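## Task

Move three items while keeping each one upright in its current orientation with its entire base resting on the destination top: the blue square cup onto the desk beside arm1, the steel tow-ball post onto the long lab bench beside arm2, and the wooden pillar block onto the lab bench beside arm3. All other objects must finish sitting directly on the same furniture top they occupy now. The attempt fails if any object that began on a top ends up, unheld, on the floor or on a lower board. Placements that stay put only because a robot is holding them are not counted. Finish by opening the grippers and moving the arms away.

## Robot and tools

Robots. Three identical i2rt Big YAM arms, named arm1, arm2 and arm3. Each has six revolute joints, a two-finger gripper and a wrist camera that, with joints 1 and 6 at zero and the hand level and forward, rides above the hand looking at the fingertips. Reach is roughly 1.0 m from the joint1 axis. Joints move at different speeds, so the hand may sweep a wide arc between postures. Two fixed room cameras, room_a and room_b, also watch the scene. Loose objects may occasionally get nudged by outside disturbances.

Frame. One shared scene frame, origin on the floor, +z up; camera calibrations and hand poses use it. The hand point lies midway between the fingertips; its z axis runs along the fingers and the fingers close along its y axis. Each arm's foot pose is not printed.

execute_actions. Argument actions: a list holding a single action, or empty (empty only returns state and images). The action is an object keyed by arm name; under each arm put joints, an object of absolute targets (not offsets) by joint name, in joint space. Arms and joints you omit keep their previous targets and may still be pushing. All named motions begin together and may finish at different times. Names and ranges: joint1_rad -2.879 to 2.879 rad (turns the arm about its foot, positive counter-clockwise seen from above, 0 points the arm where its foot faces); joint2_rad 0 to 3.141 (shoulder; 0 has the upper arm pointing back roughly level, increasing lifts it up and then forward); joint3_rad 0 to 3.019 (elbow; 0 folds the forearm onto the upper arm, increasing opens it); joint4_rad -1.692 to 1.57 (hand pitch, positive tilts the fingers up); joint5_rad -1.57 to 1.57 (sideways swing, positive toward the arm's right); joint6_rad -2.094 to 2.094 (hand roll, positive clockwise viewed from behind the hand); gripper_m 0 to 0.093 m, the fingertip separation. Completion tolerances: ±0.045, ±0.14, ±0.09, ±0.055, ±0.03, ±0.035 rad and ±0.003 m respectively. Each finger squeezes with roughly 50 to 62 N at most, sometimes less. Example: {"arm1": {"joints": {"gripper_m": 0.05}}, "arm2": {"joints": {"joint1_rad": 0.3}}}. An unknown key or out-of-range number makes the whole call rejected and nothing moves. Optional cameras: list of names from arm1_cam_wrist, arm2_cam_wrist, arm3_cam_wrist, room_a, room_b, all; omitted, null or ["all"] gives every camera, [] gives none. The pictures line lists cameras in image order.

wait: seconds, 0 to 10; commands nothing, returns state and images. zoom_image: camera plus region [x0, y0, x1, y1] in pixels of that camera's most recent full image, top-left origin, no bigger than 504 by 504. read_manual: optional section, only "licences"; moves nothing. finished_scene: scene, the integer number of the scene being closed (1 or 2); irreversible, and it reports success. Replying with no tool call ends everything.

Reading results. joint_status tells how each joint of the last accepted action ended. off_target: resting away from the goal, possibly still pushing. contact_stop or time_out: the joint settles and holds where it stopped; however a joint that timed out may keep a target (its own or one within 0.375, 0.375, 0.113, 0.225, 0.075, 0.3 rad of its position for joints 1 to 6) and go on pushing, and will move on its own if the path frees up; on_its_own lists such joints. To relieve the push, command the joint to its reported position. A joint carrying weight then sags. Very small target changes may not move a joint. "joint command not followed", often with a cause line, means a safety check blocked that arm's joint targets (the gripper part still runs); those joints read not_followed and may be retried with later actions until valid targets arrive. Empty calls never show this line. In on_its_own, "held at" is the held target, not the actual position. If a call reports a stop, the rest of that reply's motion, wait and finished_scene calls are skipped.

Collisions. The arms do not halt on contact; they keep shoving, possibly hard. Firm pressing of one robot against another fails the run; a hard strike may too. Nothing in the state reports robot-robot contact, and the self/inter-arm check may act late and ignores fingers, gripper housings and wrist cameras. Objects touching robots do not count. Arms act independently.

Heat. Holding loads or pushing warms motors, also while you think, since the robot holds its last command then. A MOTOR HOT line appears at 85 °C; at 100 °C that arm and its gripper go limp and drop (OVER-TEMPERATURE FAULT), and unfinished keys read limit_stop_at_motor_heat; resend targets afterwards. Some heat carries into the next scene.

Cameras. Calibration lines give OpenCV K, distortion D, T_world_to_cam and pos_world; room cameras may be off by a few degrees and millimetres, and wrist camera poses also inherit joint reading errors. Results list cameras whose numbers changed.

Avoid drops, slips, slams, knocking items off tops and hard pushes. Keep moves efficient; end with grippers open and arms clear.

Each tool is called after "Emit:" as name(argument=value, ...) on one line, values as JSON.

## Session

Emit:
execute_actions(actions=[])

Scene clock: 0.00 s.
Motor temperatures (°C, as the motors report them): arm1=[21 21 18 20 18 20] | arm2=[20 21 22 21 18 18] | arm3=[18 21 19 21 18 18]
arm1.joint_positions: joint1_rad=+0.589 joint2_rad=+0.437 joint3_rad=+1.594 joint4_rad=-1.620 joint5_rad=-0.240 joint6_rad=+0.455 gripper_m=+0.095
arm1.joint_status: not commanded
arm1.hand: x=-0.7864 y=+0.0182 z=+1.5605 quat_wxyz=(-0.053, +0.660, -0.531, -0.528) (m; scene frame)
arm2.joint_positions: joint1_rad=+0.450 joint2_rad=+0.467 joint3_rad=+1.566 joint4_rad=-1.236 joint5_rad=-0.104 joint6_rad=+0.809 gripper_m=+0.094
arm2.joint_status: not commanded
arm2.hand: x=+0.0190 y=+0.4948 z=+1.4960 quat_wxyz=(-0.440, -0.750, +0.068, +0.489) (m; scene frame)
arm3.joint_positions: joint1_rad=-0.245 joint2_rad=+0.526 joint3_rad=+1.463 joint4_rad=-1.410 joint5_rad=+0.300 joint6_rad=+0.273 gripper_m=+0.094
arm3.joint_status: not commanded
arm3.hand: x=+0.4200 y=-0.5162 z=+1.4763 quat_wxyz=(+0.039, -0.833, +0.154, +0.530) (m; scene frame)
pictures: arm1_cam_wrist, arm2_cam_wrist, arm3_cam_wrist, room_a, room_b
Images, in order (width x height): arm1_cam_wrist 896x504, arm2_cam_wrist 896x504, arm3_cam_wrist 896x504, room_a 896x504, room_b 896x504.

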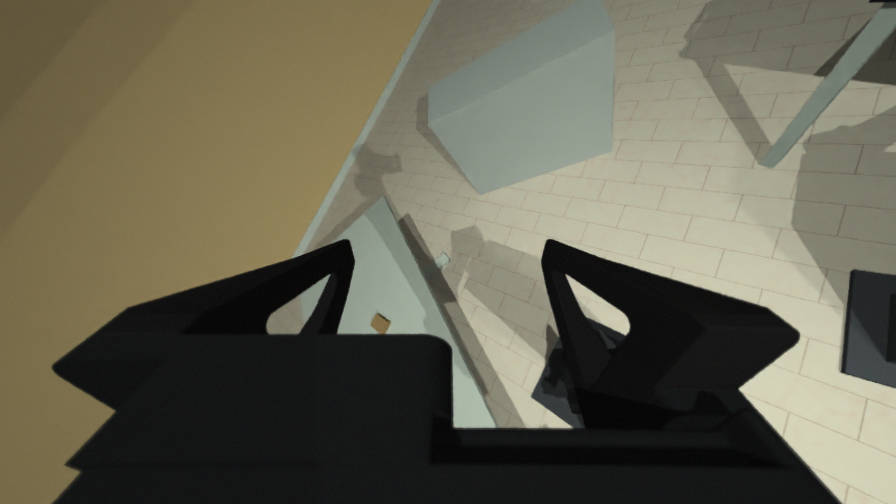

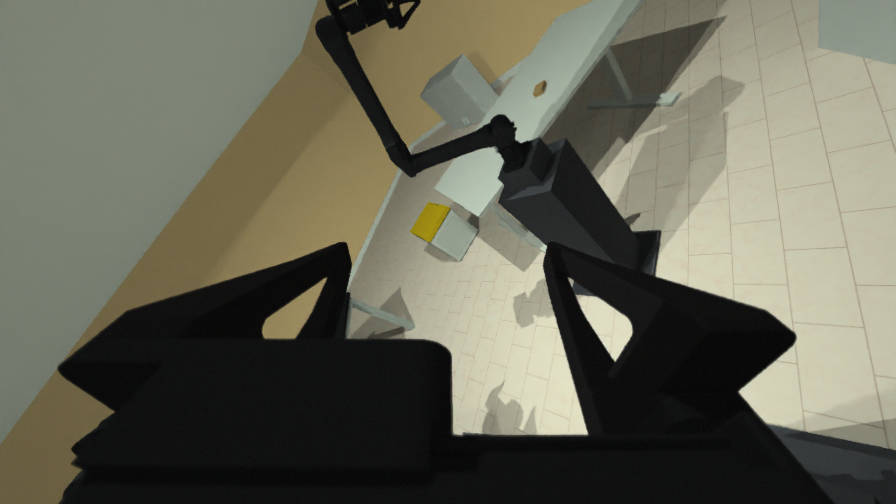

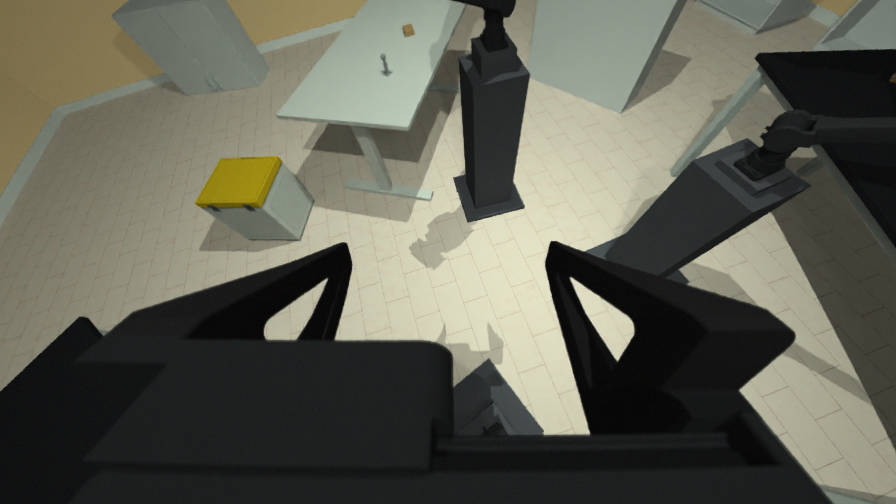

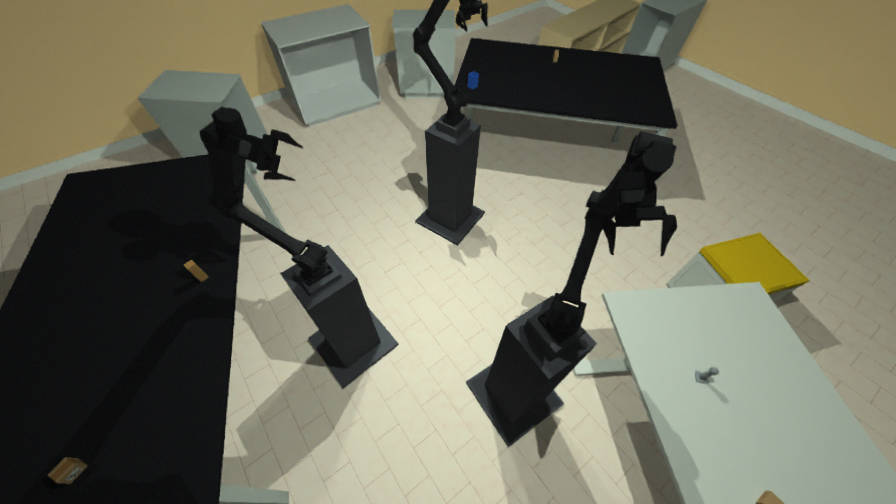

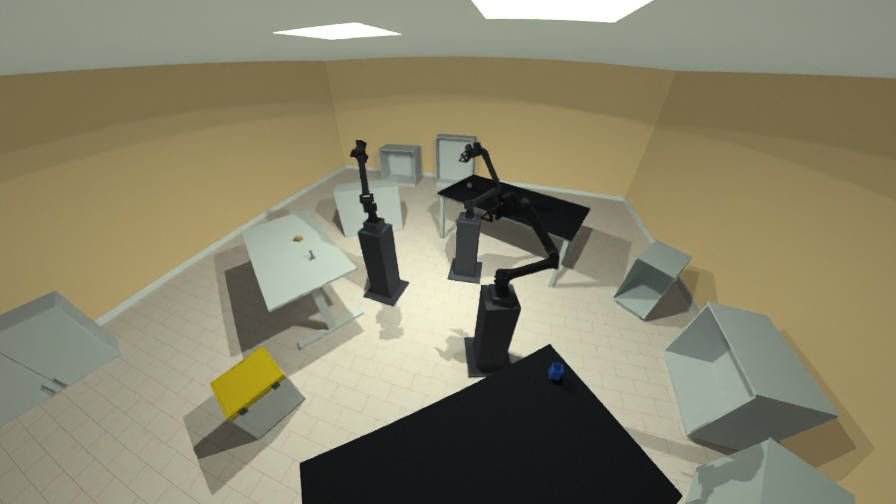

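Emit:
zoom_image(camera="room_a", region=[640,330,840,504])

Emit:
zoom_image(camera="room_a", region=[20,230,320,504])

Emit:
zoom_image(camera="room_a", region=[440,30,600,120])

Emit:
zoom_image(camera="room_b", region=[500,330,620,410])

Region (640, 330, 840, 504) of room_a's 896x504 image, scaled by 2.520, with more detail than that image has; it fills the top 438 rows of this view, and the rest is white.

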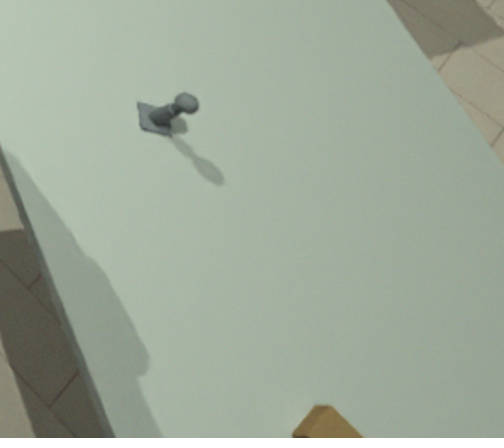

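Region (20, 230, 320, 504) of room_a's 896x504 image, scaled by 1.680, with more detail than that image has; it fills the top 460 rows of this view, and the rest is white.

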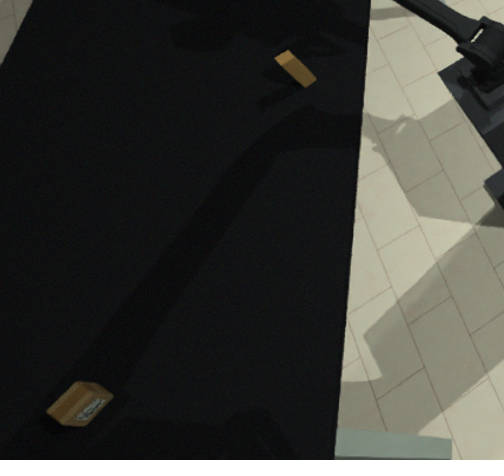

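Region (440, 30, 600, 120) of room_a's 896x504 image, scaled by 3.150, with more detail than that image has; it fills the top 284 rows of this view, and the rest is white.

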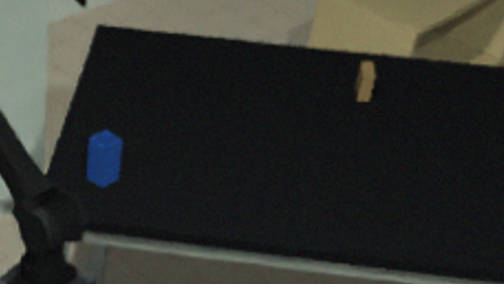

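Region (500, 330, 620, 410) of room_b's 896x504 image, scaled by 4.200, with more detail than that image has.

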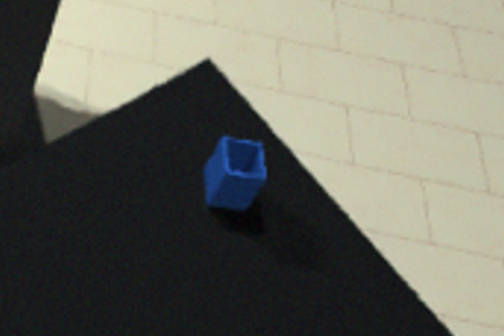

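Emit:
execute_actions(actions=[{"arm1":{"joints":{"joint1_rad":2.4,"joint2_rad":1.5,"joint3_rad":1.15,"joint4_rad":-1.0,"joint5_rad":0,"joint6_rad":0}},"arm2":{"joints":{"joint1_rad":-2.34,"joint2_rad":1.4,"joint3_rad":1.15,"joint4_rad":-1.1,"joint5_rad":0,"joint6_rad":0}},"arm3":{"joints":{"joint1_rad":1.92,"joint2_rad":1.5,"joint3_rad":1.15,"joint4_rad":-1.0,"joint5_rad":0,"joint6_rad":0}}}])

Scene clock: 50.63 s.
Motor temperatures (°C, as the motors report them): arm1=[21 22 20 20 18 20] | arm2=[20 22 24 21 18 18] | arm3=[18 21 21 21 18 18]
arm1.joint_positions: joint1_rad=+2.405 joint2_rad=+1.497 joint3_rad=+1.147 joint4_rad=-1.012 joint5_rad=+0.000 joint6_rad=+0.009 gripper_m=+0.095
arm1.joint_status: all done
arm1.hand: x=-1.0519 y=-0.3573 z=+1.1091 quat_wxyz=(+0.041, +0.923, +0.369, -0.097) (m; scene frame)
arm2.joint_positions: joint1_rad=-2.341 joint2_rad=+1.406 joint3_rad=+1.143 joint4_rad=-1.109 joint5_rad=-0.001 joint6_rad=+0.015 gripper_m=+0.094
arm2.joint_status: all done
arm2.hand: x=+0.4028 y=+0.9200 z=+1.0016 quat_wxyz=(+0.088, -0.420, +0.902, +0.043) (m; scene frame)
arm3.joint_positions: joint1_rad=+1.920 joint2_rad=+1.487 joint3_rad=+1.151 joint4_rad=-1.003 joint5_rad=-0.001 joint6_rad=+0.011 gripper_m=+0.094
arm3.joint_status: all done
arm3.hand: x=+0.8893 y=-0.9179 z=+1.0424 quat_wxyz=(-0.103, -0.434, -0.894, +0.043) (m; scene frame)
pictures: arm1_cam_wrist, arm2_cam_wrist, arm3_cam_wrist, room_a, room_b
camera_calibration (this result's frames):
arm1_cam_wrist: T_world_to_cam=[[-0.699284, 0.714842, -0.00174618, -0.480796], [0.654472, 0.641205, 0.400653, 0.4744], [0.287523, 0.279027, -0.916228, 1.54177], [0, 0, 0, 1]] pos_world=[-1.08999, -0.390689, 1.2217]
arm2_cam_wrist: T_world_to_cam=[[0.766416, -0.642325, -0.00511012, 0.287608], [-0.588601, -0.705454, 0.394821, 0.497524], [-0.257208, -0.299589, -0.918744, 1.42529], [0, 0, 0, 1]] pos_world=[0.439013, 0.96272, 1.11452]
arm3_cam_wrist: T_world_to_cam=[[-0.786819, -0.617158, -0.00567576, 0.139477], [-0.570143, 0.723296, 0.389589, 0.769577], [-0.236333, 0.309772, -0.920971, 1.57787], [0, 0, 0, 1]] pos_world=[0.921415, -0.959333, 1.15415]
Images, in order (width x height): arm1_cam_wrist 896x504, arm2_cam_wrist 896x504, arm3_cam_wrist 896x504, room_a 896x504, room_b 896x504.

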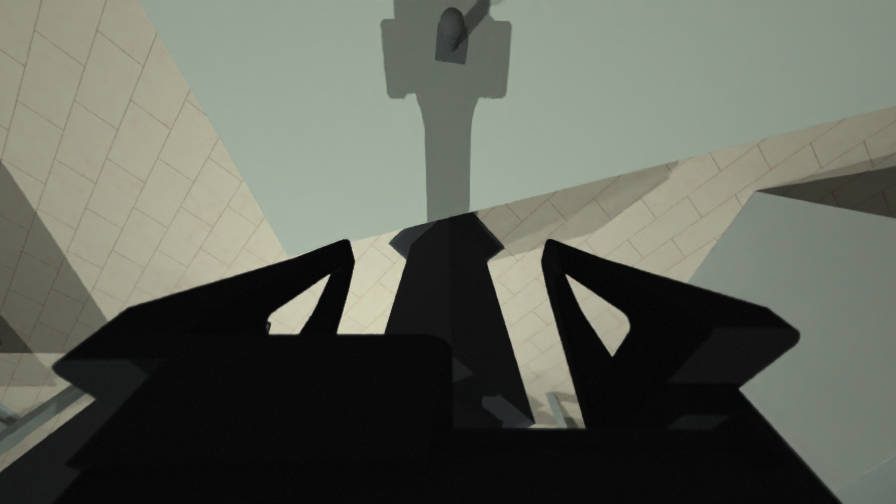

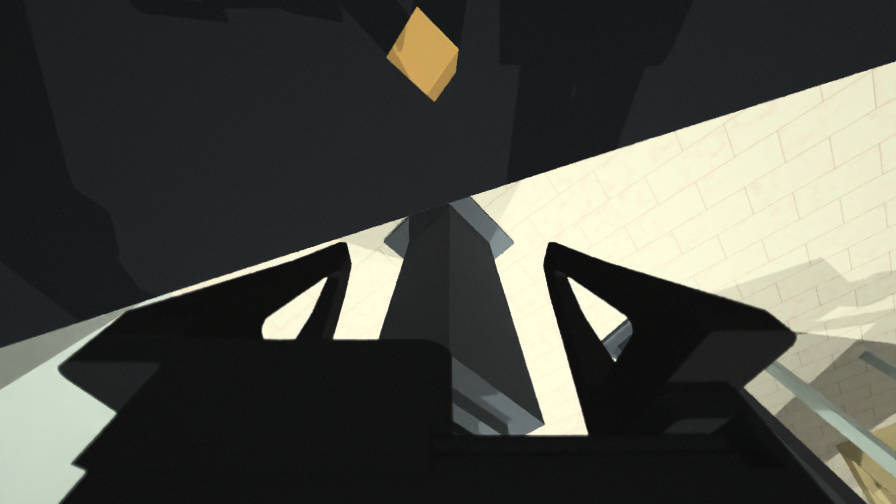

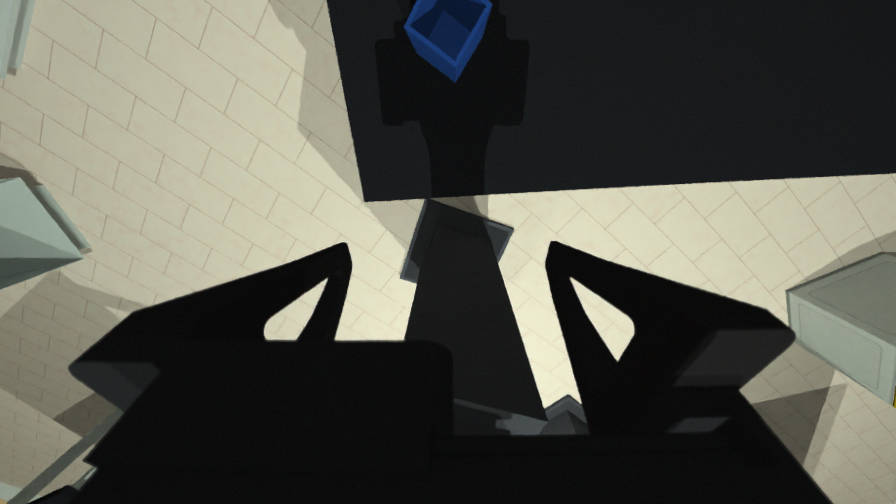

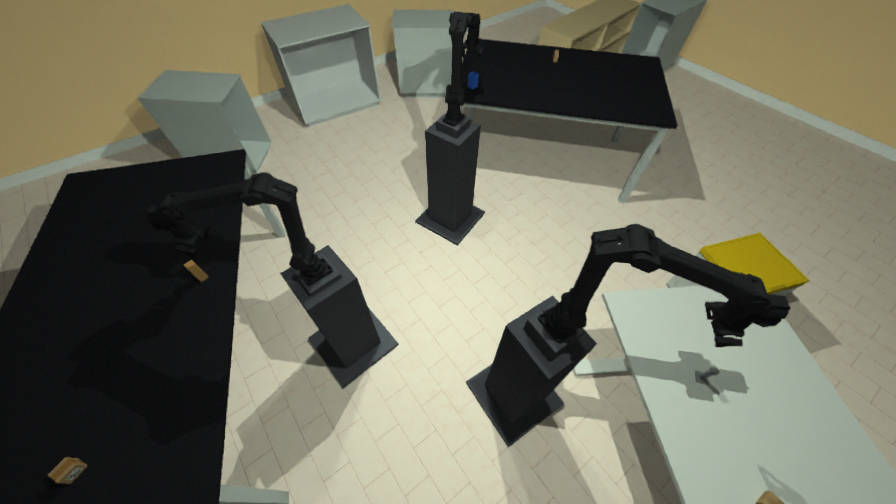

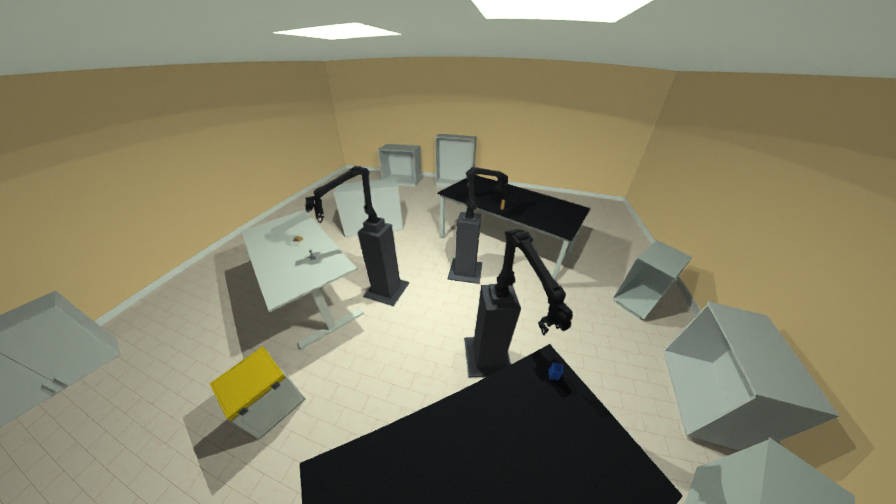

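Emit:
execute_actions(actions=[{"arm1":{"joints":{"joint2_rad":2.0,"joint3_rad":1.62,"joint4_rad":-1.19}},"arm2":{"joints":{"joint1_rad":-2.31,"joint2_rad":1.665,"joint3_rad":1.484,"joint4_rad":-1.39}},"arm3":{"joints":{"joint2_rad":1.89,"joint3_rad":1.558,"joint4_rad":-1.24}}}], cameras=["arm1_cam_wrist","arm2_cam_wrist","arm3_cam_wrist"])

Scene clock: 64.93 s.
Motor temperatures (°C, as the motors report them): arm1=[21 22 21 20 18 20] | arm2=[20 22 25 21 18 18] | arm3=[18 21 22 21 18 18]
arm1.joint_positions: joint1_rad=+2.405 joint2_rad=+2.003 joint3_rad=+1.578 joint4_rad=-1.174 joint5_rad=+0.000 joint6_rad=+0.009 gripper_m=+0.095
arm1.joint_status: all done
arm1.hand: x=-1.1319 y=-0.4352 z=+1.0102 quat_wxyz=(-0.004, +0.928, +0.371, +0.013) (m; scene frame)
arm2.joint_positions: joint1_rad=-2.318 joint2_rad=+1.676 joint3_rad=+1.423 joint4_rad=-1.374 joint5_rad=-0.001 joint6_rad=+0.014 gripper_m=+0.094
arm2.joint_status: all done
arm2.hand: x=+0.4199 y=+0.9591 z=+0.9861 quat_wxyz=(-0.025, -0.433, +0.901, -0.012) (m; scene frame)
arm3.joint_positions: joint1_rad=+1.920 joint2_rad=+1.869 joint3_rad=+1.516 joint4_rad=-1.230 joint5_rad=-0.001 joint6_rad=+0.011 gripper_m=+0.094
arm3.joint_status: all done
arm3.hand: x=+0.9387 y=-0.9783 z=+0.9881 quat_wxyz=(+0.007, -0.437, -0.900, -0.009) (m; scene frame)
pictures: arm1_cam_wrist, arm2_cam_wrist, arm3_cam_wrist
camera_calibration (this result's frames):
arm1_cam_wrist: T_world_to_cam=[[-0.699289, 0.714834, -0.00288572, -0.480126], [0.567732, 0.55783, 0.605397, 0.275118], [0.434368, 0.421709, -0.795918, 1.60268], [0, 0, 0, 1]] pos_world=[-1.18809, -0.486124, 1.10766]
arm2_cam_wrist: T_world_to_cam=[[0.781121, -0.624378, -0.00154599, 0.272666], [-0.492839, -0.618077, 0.612447, 0.202724], [-0.383354, -0.477633, -0.79051, 1.52444], [0, 0, 0, 1]] pos_world=[0.471326, 1.02367, 1.08135]
arm3_cam_wrist: T_world_to_cam=[[-0.785943, -0.618294, -0.00264282, 0.135805], [-0.495726, 0.627575, 0.600338, 0.490891], [-0.369527, 0.473141, -0.799742, 1.72332], [0, 0, 0, 1]] pos_world=[0.986896, -1.03948, 1.08387]
Images, in order (width x height): arm1_cam_wrist 896x504, arm2_cam_wrist 896x504, arm3_cam_wrist 896x504.

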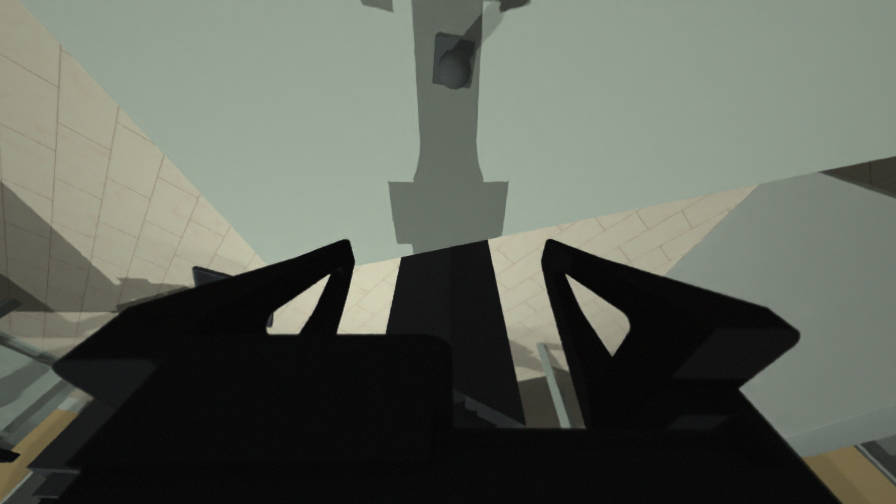

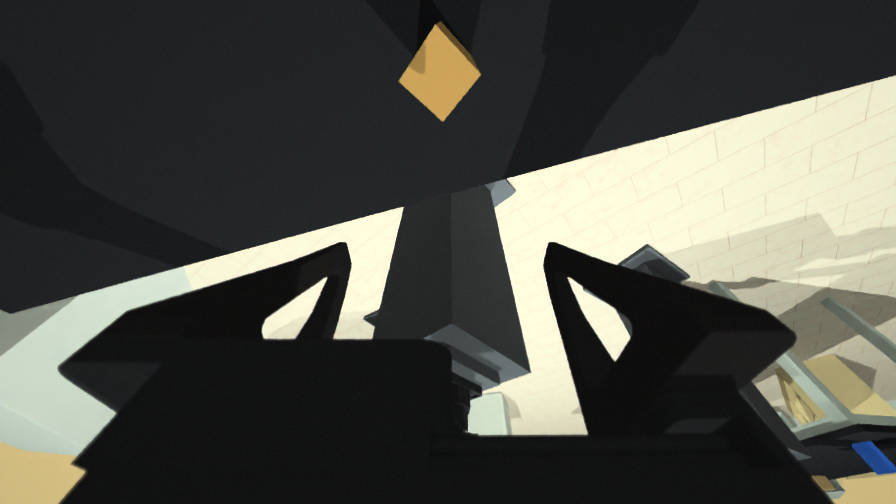

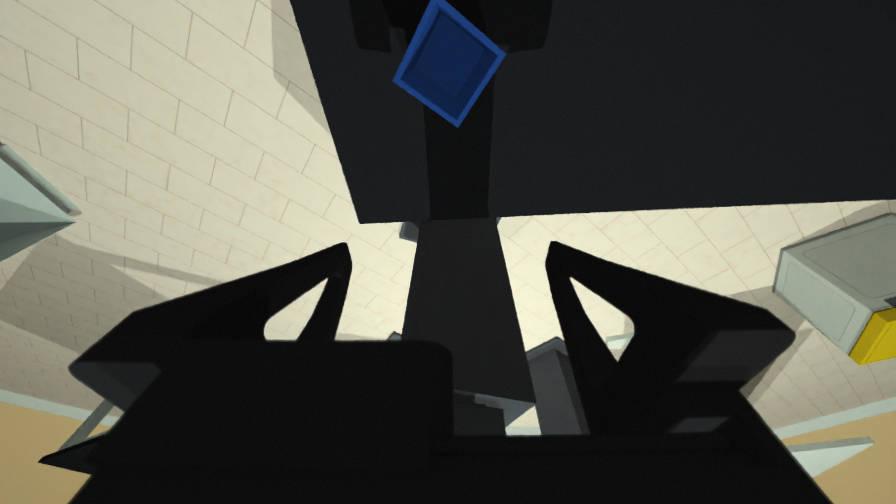

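Emit:
execute_actions(actions=[{"arm1":{"joints":{"joint1_rad":2.398,"joint2_rad":2.28,"joint3_rad":1.765,"joint4_rad":-1.005}},"arm2":{"joints":{"joint1_rad":0.54,"joint2_rad":0.93,"joint3_rad":0.9,"joint4_rad":0.42}},"arm3":{"joints":{"joint2_rad":2.11,"joint3_rad":1.69,"joint4_rad":-1.12,"joint6_rad":0.59}}}], cameras=["arm1_cam_wrist","arm3_cam_wrist"])

Scene clock: 82.03 s.
Motor temperatures (°C, as the motors report them): arm1=[21 23 23 20 18 20] | arm2=[20 22 27 21 18 18] | arm3=[18 22 23 21 18 18]
arm1.joint_positions: joint1_rad=+2.405 joint2_rad=+2.276 joint3_rad=+1.751 joint4_rad=-1.019 joint5_rad=+0.000 joint6_rad=+0.009 gripper_m=+0.095
arm1.joint_status: all done
arm1.hand: x=-1.1844 y=-0.4863 z=+0.9051 quat_wxyz=(+0.007, +0.928, +0.371, -0.013) (m; scene frame)
arm2.joint_positions: joint1_rad=+0.536 joint2_rad=+0.935 joint3_rad=+0.915 joint4_rad=+0.391 joint5_rad=+0.000 joint6_rad=+0.013 gripper_m=+0.094
arm2.joint_status: all done
arm2.hand: x=-0.2541 y=+0.3067 z=+1.3846 quat_wxyz=(-0.258, -0.538, -0.169, +0.784) (m; scene frame)
arm3.joint_positions: joint1_rad=+1.920 joint2_rad=+2.097 joint3_rad=+1.671 joint4_rad=-1.124 joint5_rad=-0.001 joint6_rad=+0.577 gripper_m=+0.094
arm3.joint_status: all done
arm3.hand: x=+0.9829 y=-1.0320 z=+0.9128 quat_wxyz=(-0.007, -0.671, -0.742, -0.004) (m; scene frame)
pictures: arm1_cam_wrist, arm3_cam_wrist
camera_calibration (this result's frames):
arm1_cam_wrist: T_world_to_cam=[[-0.699305, 0.714819, -0.00262306, -0.480795], [0.590815, 0.58005, 0.560785, 0.475591], [0.402381, 0.39061, -0.827957, 1.53932], [0, 0, 0, 1]] pos_world=[-1.2366, -0.533458, 1.00652]
arm3_cam_wrist: T_world_to_cam=[[-0.994947, -0.10009, -0.00786878, 0.882154], [-0.086037, 0.809601, 0.580641, 0.394831], [-0.0517461, 0.578384, -0.814121, 1.51418], [0, 0, 0, 1]] pos_world=[0.990019, -1.10714, 1.01041]
Images, in order (width x height): arm1_cam_wrist 896x504, arm3_cam_wrist 896x504.

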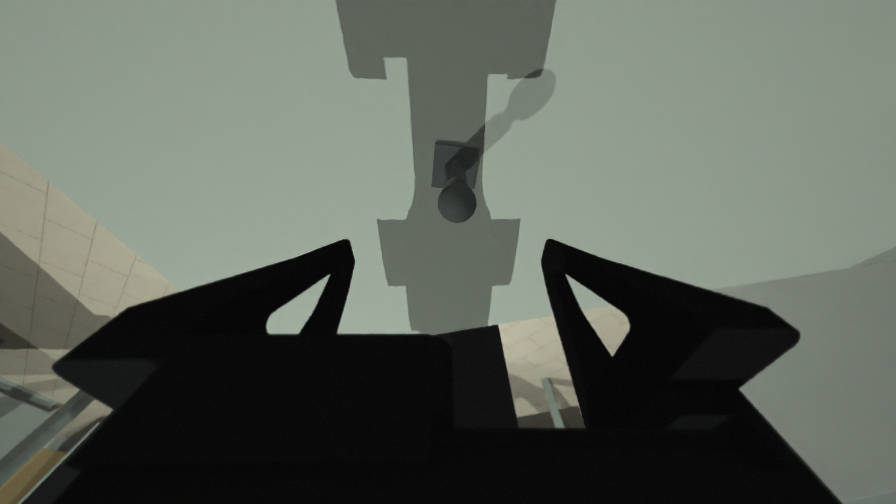

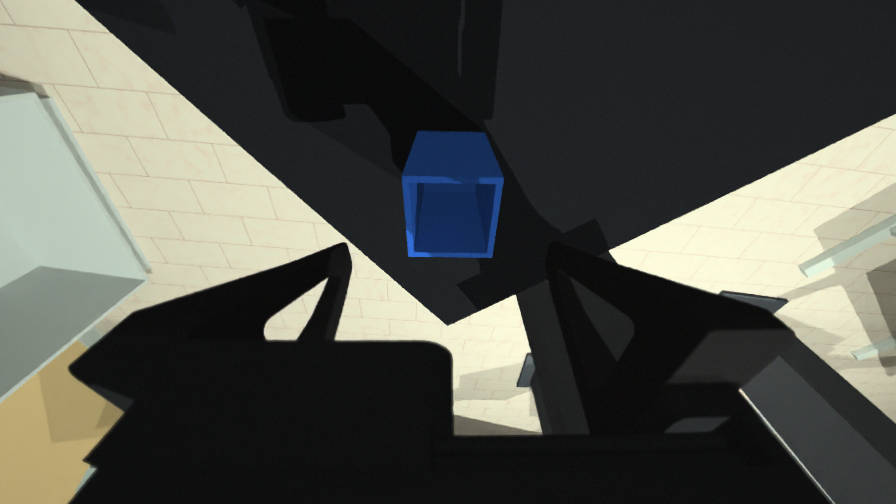

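Emit:
execute_actions(actions=[{"arm1":{"joints":{"joint1_rad":2.39,"joint2_rad":2.40,"joint3_rad":1.72,"joint4_rad":-0.88,"gripper_m":0.06}},"arm2":{"joints":{"joint3_rad":0.52}},"arm3":{"joints":{"joint2_rad":2.175,"joint3_rad":1.6,"joint4_rad":-0.995}}}], cameras=["arm1_cam_wrist","arm3_cam_wrist"])

Scene clock: 89.60 s.
Motor temperatures (°C, as the motors report them): arm1=[21 23 23 20 18 20] | arm2=[20 22 27 21 18 18] | arm3=[18 22 23 21 18 18]
arm1.joint_positions: joint1_rad=+2.398 joint2_rad=+2.400 joint3_rad=+1.714 joint4_rad=-0.897 joint5_rad=+0.000 joint6_rad=+0.009 gripper_m=+0.060
arm1.joint_status: all done
arm1.hand: x=-1.1758 y=-0.4718 z=+0.8160 quat_wxyz=(-0.001, +0.930, +0.368, +0.005) (m; scene frame)
arm2.joint_positions: joint1_rad=+0.536 joint2_rad=+0.934 joint3_rad=+0.521 joint4_rad=+0.400 joint5_rad=+0.000 joint6_rad=+0.013 gripper_m=+0.094
arm2.joint_status: all done
arm2.hand: x=-0.2412 y=+0.3159 z=+1.1467 quat_wxyz=(-0.220, -0.678, -0.213, +0.668) (m; scene frame)
arm3.joint_positions: joint1_rad=+1.920 joint2_rad=+2.143 joint3_rad=+1.601 joint4_rad=-1.005 joint5_rad=-0.001 joint6_rad=+0.578 gripper_m=+0.094
arm3.joint_status: all done
arm3.hand: x=+0.9789 y=-1.0262 z=+0.8619 quat_wxyz=(-0.008, -0.671, -0.742, -0.004) (m; scene frame)
pictures: arm1_cam_wrist, arm3_cam_wrist
camera_calibration (this result's frames):
arm1_cam_wrist: T_world_to_cam=[[-0.694095, 0.719878, -0.00282429, -0.476699], [0.578872, 0.560463, 0.592274, 0.463105], [0.427948, 0.40946, -0.805731, 1.47723], [0, 0, 0, 1]] pos_world=[-1.23113, -0.521253, 0.914616]
arm3_cam_wrist: T_world_to_cam=[[-0.994972, -0.0997012, -0.00953863, 0.88022], [-0.0868138, 0.81101, 0.578555, 0.423386], [-0.0499467, 0.576474, -0.815587, 1.46673], [0, 0, 0, 1]] pos_world=[0.985808, -1.10114, 0.959687]
Images, in order (width x height): arm1_cam_wrist 896x504, arm3_cam_wrist 896x504.

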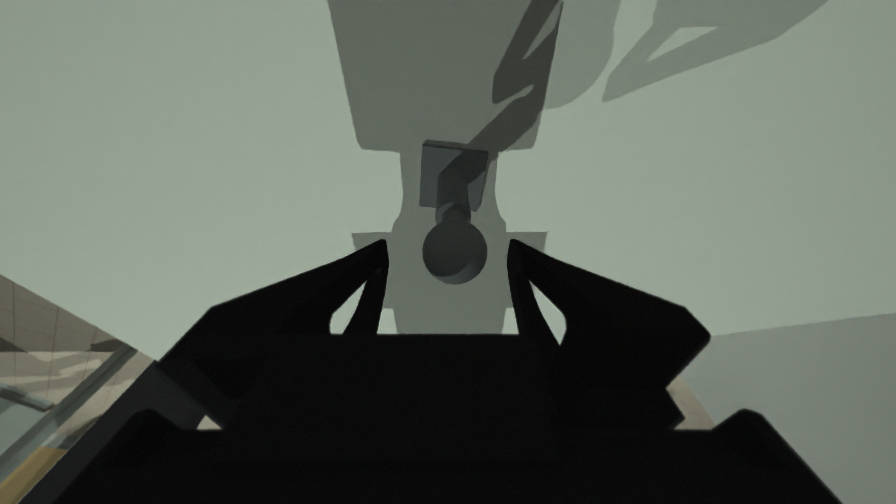

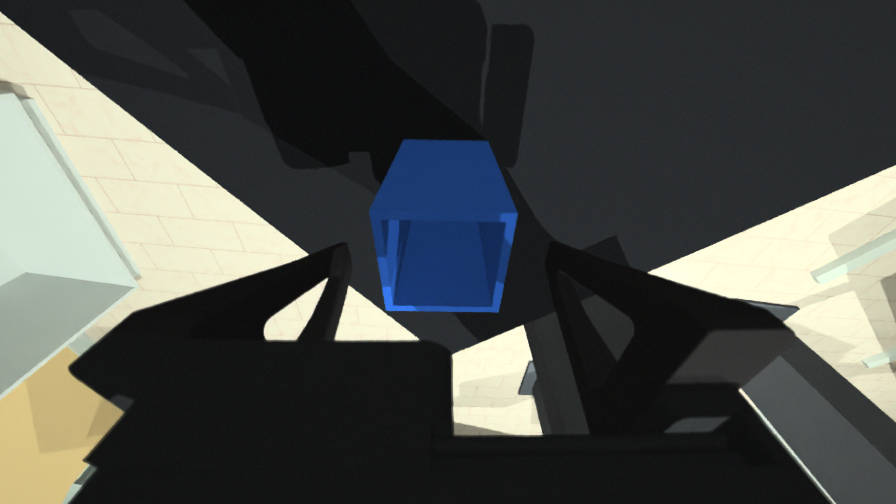

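Emit:
execute_actions(actions=[{"arm1":{"joints":{"joint4_rad":-0.86}},"arm3":{"joints":{"joint2_rad":2.2}}}], cameras=[])

Emit:
execute_actions(actions=[{"arm1":{"joints":{"gripper_m":0.0}},"arm3":{"joints":{"gripper_m":0.03}}}], cameras=["arm1_cam_wrist","arm3_cam_wrist"])

Scene clock: 95.90 s.
Motor temperatures (°C, as the motors report them): arm1=[21 24 22 20 18 20] | arm2=[20 22 27 21 18 18] | arm3=[18 22 22 21 18 18]
arm1.joint_positions: joint1_rad=+2.398 joint2_rad=+2.400 joint3_rad=+1.714 joint4_rad=-0.878 joint5_rad=+0.000 joint6_rad=+0.009 gripper_m=+0.060
arm1.joint_status: all done
arm1.hand: x=-1.1792 y=-0.4751 z=+0.8159 quat_wxyz=(+0.003, +0.930, +0.368, -0.004) (m; scene frame)
arm2.joint_positions: joint1_rad=+0.536 joint2_rad=+0.934 joint3_rad=+0.521 joint4_rad=+0.400 joint5_rad=+0.000 joint6_rad=+0.013 gripper_m=+0.094
arm2.joint_status: not commanded
arm2.hand: x=-0.2412 y=+0.3159 z=+1.1467 quat_wxyz=(-0.220, -0.678, -0.213, +0.668) (m; scene frame)
arm3.joint_positions: joint1_rad=+1.920 joint2_rad=+2.152 joint3_rad=+1.601 joint4_rad=-1.005 joint5_rad=-0.001 joint6_rad=+0.578 gripper_m=+0.094
arm3.joint_status: all done
arm3.hand: x=+0.9780 y=-1.0250 z=+0.8564 quat_wxyz=(-0.004, -0.671, -0.742, -0.005) (m; scene frame)
pictures: none
No camera images: the call's "cameras" was empty. Leave "cameras" out to get every camera's image.

Scene clock: 96.53 s.
Motor temperatures (°C, as the motors report them): arm1=[21 24 22 20 18 20] | arm2=[20 22 27 21 18 18] | arm3=[18 22 22 21 18 18]
arm1.joint_positions: joint1_rad=+2.397 joint2_rad=+2.400 joint3_rad=+1.714 joint4_rad=-0.876 joint5_rad=+0.000 joint6_rad=+0.009 gripper_m=+0.028
arm1.joint_status: gripper_m off_target (ended at +0.028, target +0.000)
arm1.hand: x=-1.1797 y=-0.4751 z=+0.8159 quat_wxyz=(+0.003, +0.930, +0.368, -0.005) (m; scene frame)
arm2.joint_positions: joint1_rad=+0.536 joint2_rad=+0.934 joint3_rad=+0.521 joint4_rad=+0.400 joint5_rad=+0.000 joint6_rad=+0.013 gripper_m=+0.094
arm2.joint_status: not commanded
arm2.hand: x=-0.2412 y=+0.3159 z=+1.1467 quat_wxyz=(-0.220, -0.678, -0.213, +0.668) (m; scene frame)
arm3.joint_positions: joint1_rad=+1.920 joint2_rad=+2.152 joint3_rad=+1.601 joint4_rad=-1.005 joint5_rad=-0.001 joint6_rad=+0.578 gripper_m=+0.053
arm3.joint_status: gripper_m off_target (ended at +0.053, target +0.030)
arm3.hand: x=+0.9781 y=-1.0250 z=+0.8564 quat_wxyz=(-0.004, -0.671, -0.742, -0.005) (m; scene frame)
pictures: arm1_cam_wrist, arm3_cam_wrist
camera_calibration (this result's frames):
arm1_cam_wrist: T_world_to_cam=[[-0.694099, 0.719876, -0.00234116, -0.477434], [0.587754, 0.568579, 0.575555, 0.495162], [0.415659, 0.398116, -0.81776, 1.47015], [0, 0, 0, 1]] pos_world=[-1.2335, -0.523136, 0.91612]
arm3_cam_wrist: T_world_to_cam=[[-0.99504, -0.0993603, -0.00474267, 0.875729], [-0.0833754, 0.807058, 0.584556, 0.412954], [-0.054254, 0.582052, -0.81134, 1.46788], [0, 0, 0, 1]] pos_world=[0.985454, -1.10065, 0.953705]
Images, in order (width x height): arm1_cam_wrist 896x504, arm3_cam_wrist 896x504.

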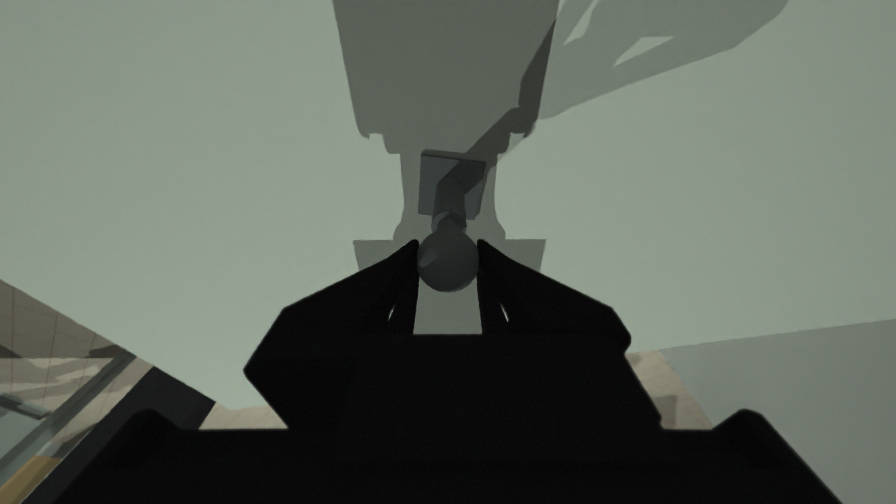

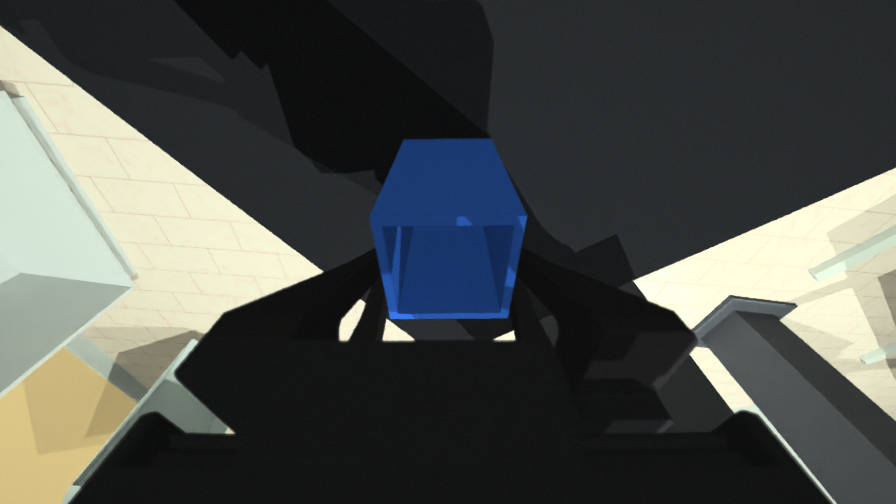

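Emit:
execute_actions(actions=[{"arm1":{"joints":{"joint2_rad":2.1,"joint4_rad":-1.18}},"arm3":{"joints":{"joint2_rad":1.92,"joint3_rad":1.88,"joint4_rad":-1.49}}}], cameras=[])

Emit:
execute_actions(actions=[{"arm1":{"joints":{"joint1_rad":-0.885,"joint2_rad":1.375,"joint3_rad":1.31,"joint4_rad":-1.5,"joint6_rad":-1.57}},"arm2":{"joints":{"joint4_rad":0.33}},"arm3":{"joints":{"joint1_rad":-0.6,"joint6_rad":-1.58}}}])

Scene clock: 112.67 s.
Motor temperatures (°C, as the motors report them): arm1=[21 24 22 20 18 20] | arm2=[20 22 27 21 18 18] | arm3=[18 23 22 21 18 18]
arm1.joint_positions: joint1_rad=+2.397 joint2_rad=+2.116 joint3_rad=+1.699 joint4_rad=-1.164 joint5_rad=+0.000 joint6_rad=+0.009 gripper_m=+0.028
arm1.joint_status: all done
arm1.hand: x=-1.1640 y=-0.4596 z=+0.9859 quat_wxyz=(-0.001, +0.930, +0.368, +0.004) (m; scene frame)
arm2.joint_positions: joint1_rad=+0.536 joint2_rad=+0.934 joint3_rad=+0.521 joint4_rad=+0.400 joint5_rad=+0.000 joint6_rad=+0.013 gripper_m=+0.094
arm2.joint_status: not commanded
arm2.hand: x=-0.2412 y=+0.3159 z=+1.1467 quat_wxyz=(-0.220, -0.678, -0.213, +0.668) (m; scene frame)
arm3.joint_positions: joint1_rad=+1.920 joint2_rad=+1.892 joint3_rad=+1.877 joint4_rad=-1.480 joint5_rad=-0.001 joint6_rad=+0.578 gripper_m=+0.053
arm3.joint_status: all done
arm3.hand: x=+0.9715 y=-1.0210 z=+1.1102 quat_wxyz=(-0.034, -0.671, -0.741, +0.000) (m; scene frame)
pictures: none
No camera images: the call's "cameras" was empty. Leave "cameras" out to get every camera's image.

Scene clock: 115.33 s.
Motor temperatures (°C, as the motors report them): arm1=[21 24 22 20 18 20] | arm2=[20 22 27 21 18 18] | arm3=[18 23 22 21 18 18]
arm1.joint_positions: joint1_rad=-0.890 joint2_rad=+1.394 joint3_rad=+1.309 joint4_rad=-1.483 joint5_rad=+0.001 joint6_rad=-1.560 gripper_m=+0.028
arm1.joint_status: all done
arm1.hand: x=-0.3836 y=+0.2035 z=+1.2023 quat_wxyz=(+0.001, +0.886, -0.464, +0.002) (m; scene frame)
arm2.joint_positions: joint1_rad=+0.536 joint2_rad=+0.934 joint3_rad=+0.521 joint4_rad=+0.348 joint5_rad=+0.000 joint6_rad=+0.013 gripper_m=+0.094
arm2.joint_status: all done
arm2.hand: x=-0.2408 y=+0.3162 z=+1.1339 quat_wxyz=(-0.214, -0.696, -0.219, +0.650) (m; scene frame)
arm3.joint_positions: joint1_rad=-0.611 joint2_rad=+1.901 joint3_rad=+1.877 joint4_rad=-1.480 joint5_rad=+0.002 joint6_rad=-1.567 gripper_m=+0.053
arm3.joint_status: all done
arm3.hand: x=+0.0085 y=-0.3792 z=+1.1100 quat_wxyz=(+0.031, -0.800, -0.599, +0.014) (m; scene frame)
pictures: arm1_cam_wrist, arm2_cam_wrist, arm3_cam_wrist, room_a, room_b
camera_calibration (this result's frames):
arm1_cam_wrist: T_world_to_cam=[[0.814216, 0.580562, -0.0000056852, 0.191624], [0.469784, -0.658849, 0.587554, -0.390844], [0.341108, -0.478399, -0.809185, 1.32452], [0, 0, 0, 1]] pos_world=[-0.424213, 0.26489, 1.30142]
arm2_cam_wrist: T_world_to_cam=[[-0.583882, 0.81173, -0.0132369, -0.381997], [0.508114, 0.352675, -0.785774, 0.908703], [-0.633168, -0.465525, -0.618372, 0.82168], [0, 0, 0, 1]] pos_world=[-0.164503, 0.372115, 1.21708]
arm3_cam_wrist: T_world_to_cam=[[-0.957061, 0.280126, 0.074587, 0.0318478], [0.268249, 0.758274, 0.594191, -0.369503], [0.109891, 0.588685, -0.800858, 1.23457], [0, 0, 0, 1]] pos_world=[-0.00606859, -0.455509, 1.20589]
Images, in order (width x height): arm1_cam_wrist 896x504, arm2_cam_wrist 896x504, arm3_cam_wrist 896x504, room_a 896x504, room_b 896x504.

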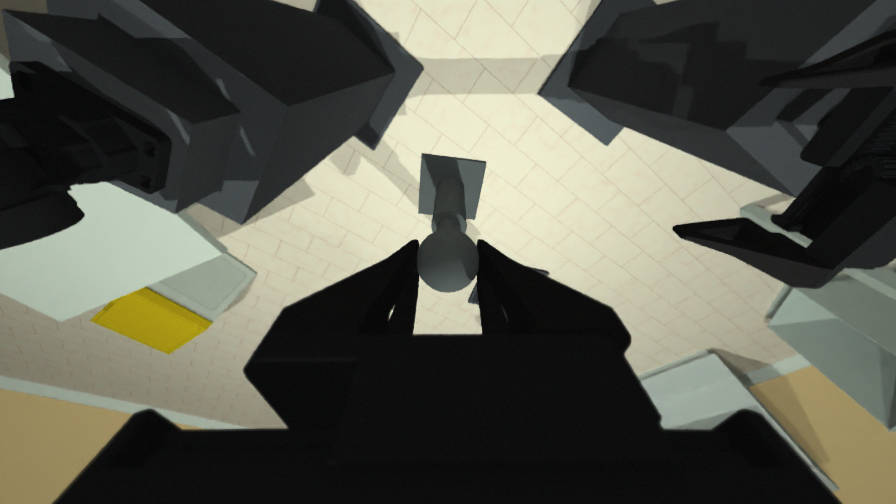

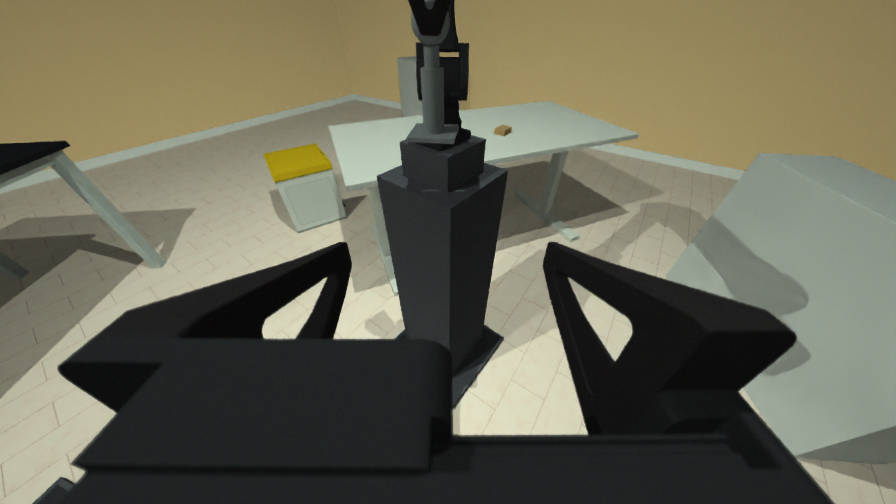

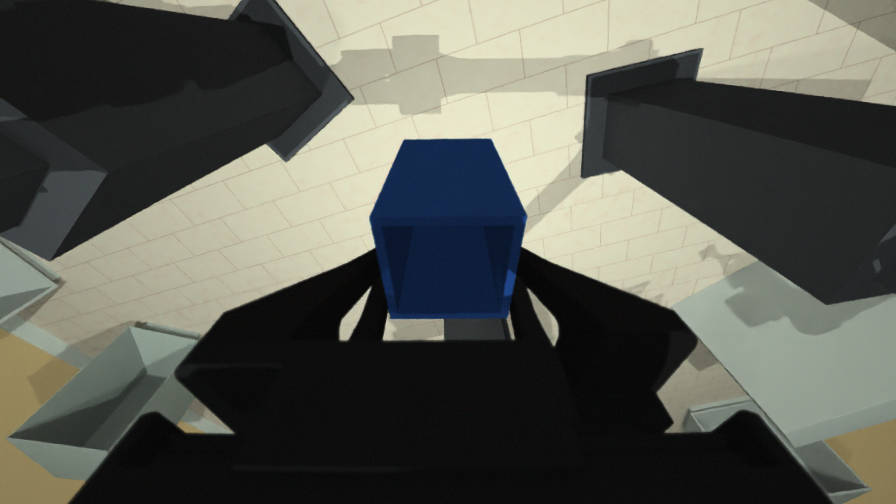

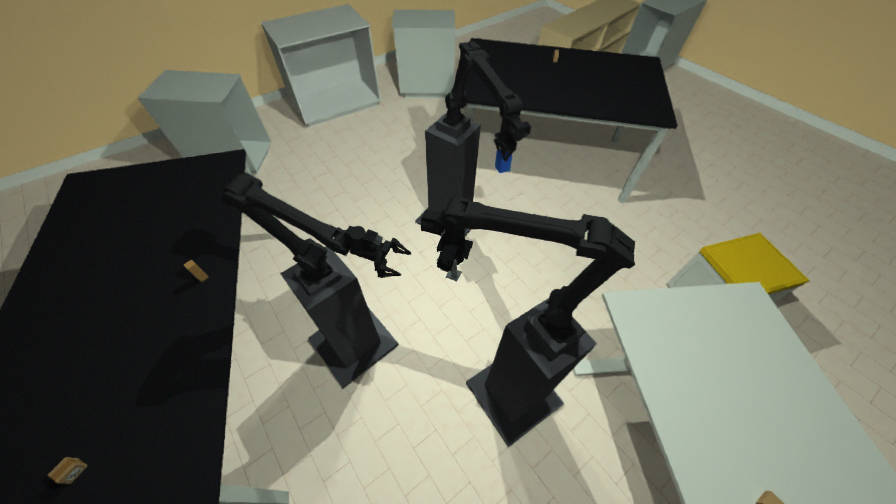

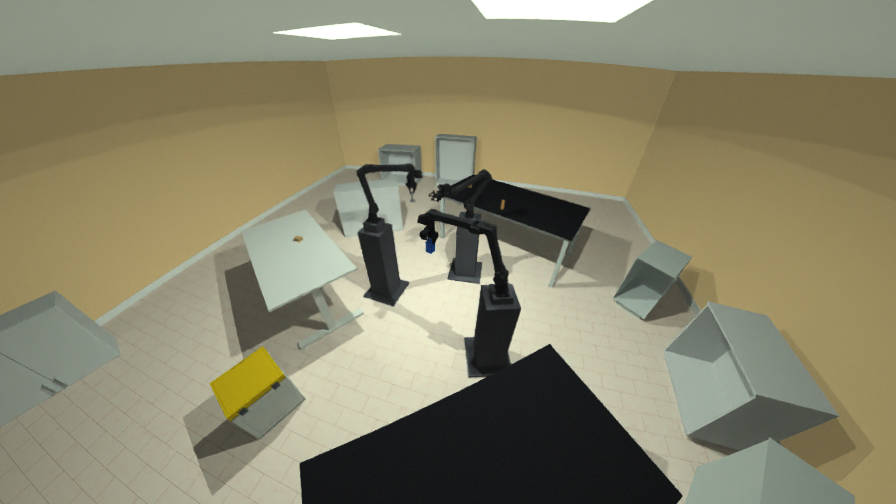

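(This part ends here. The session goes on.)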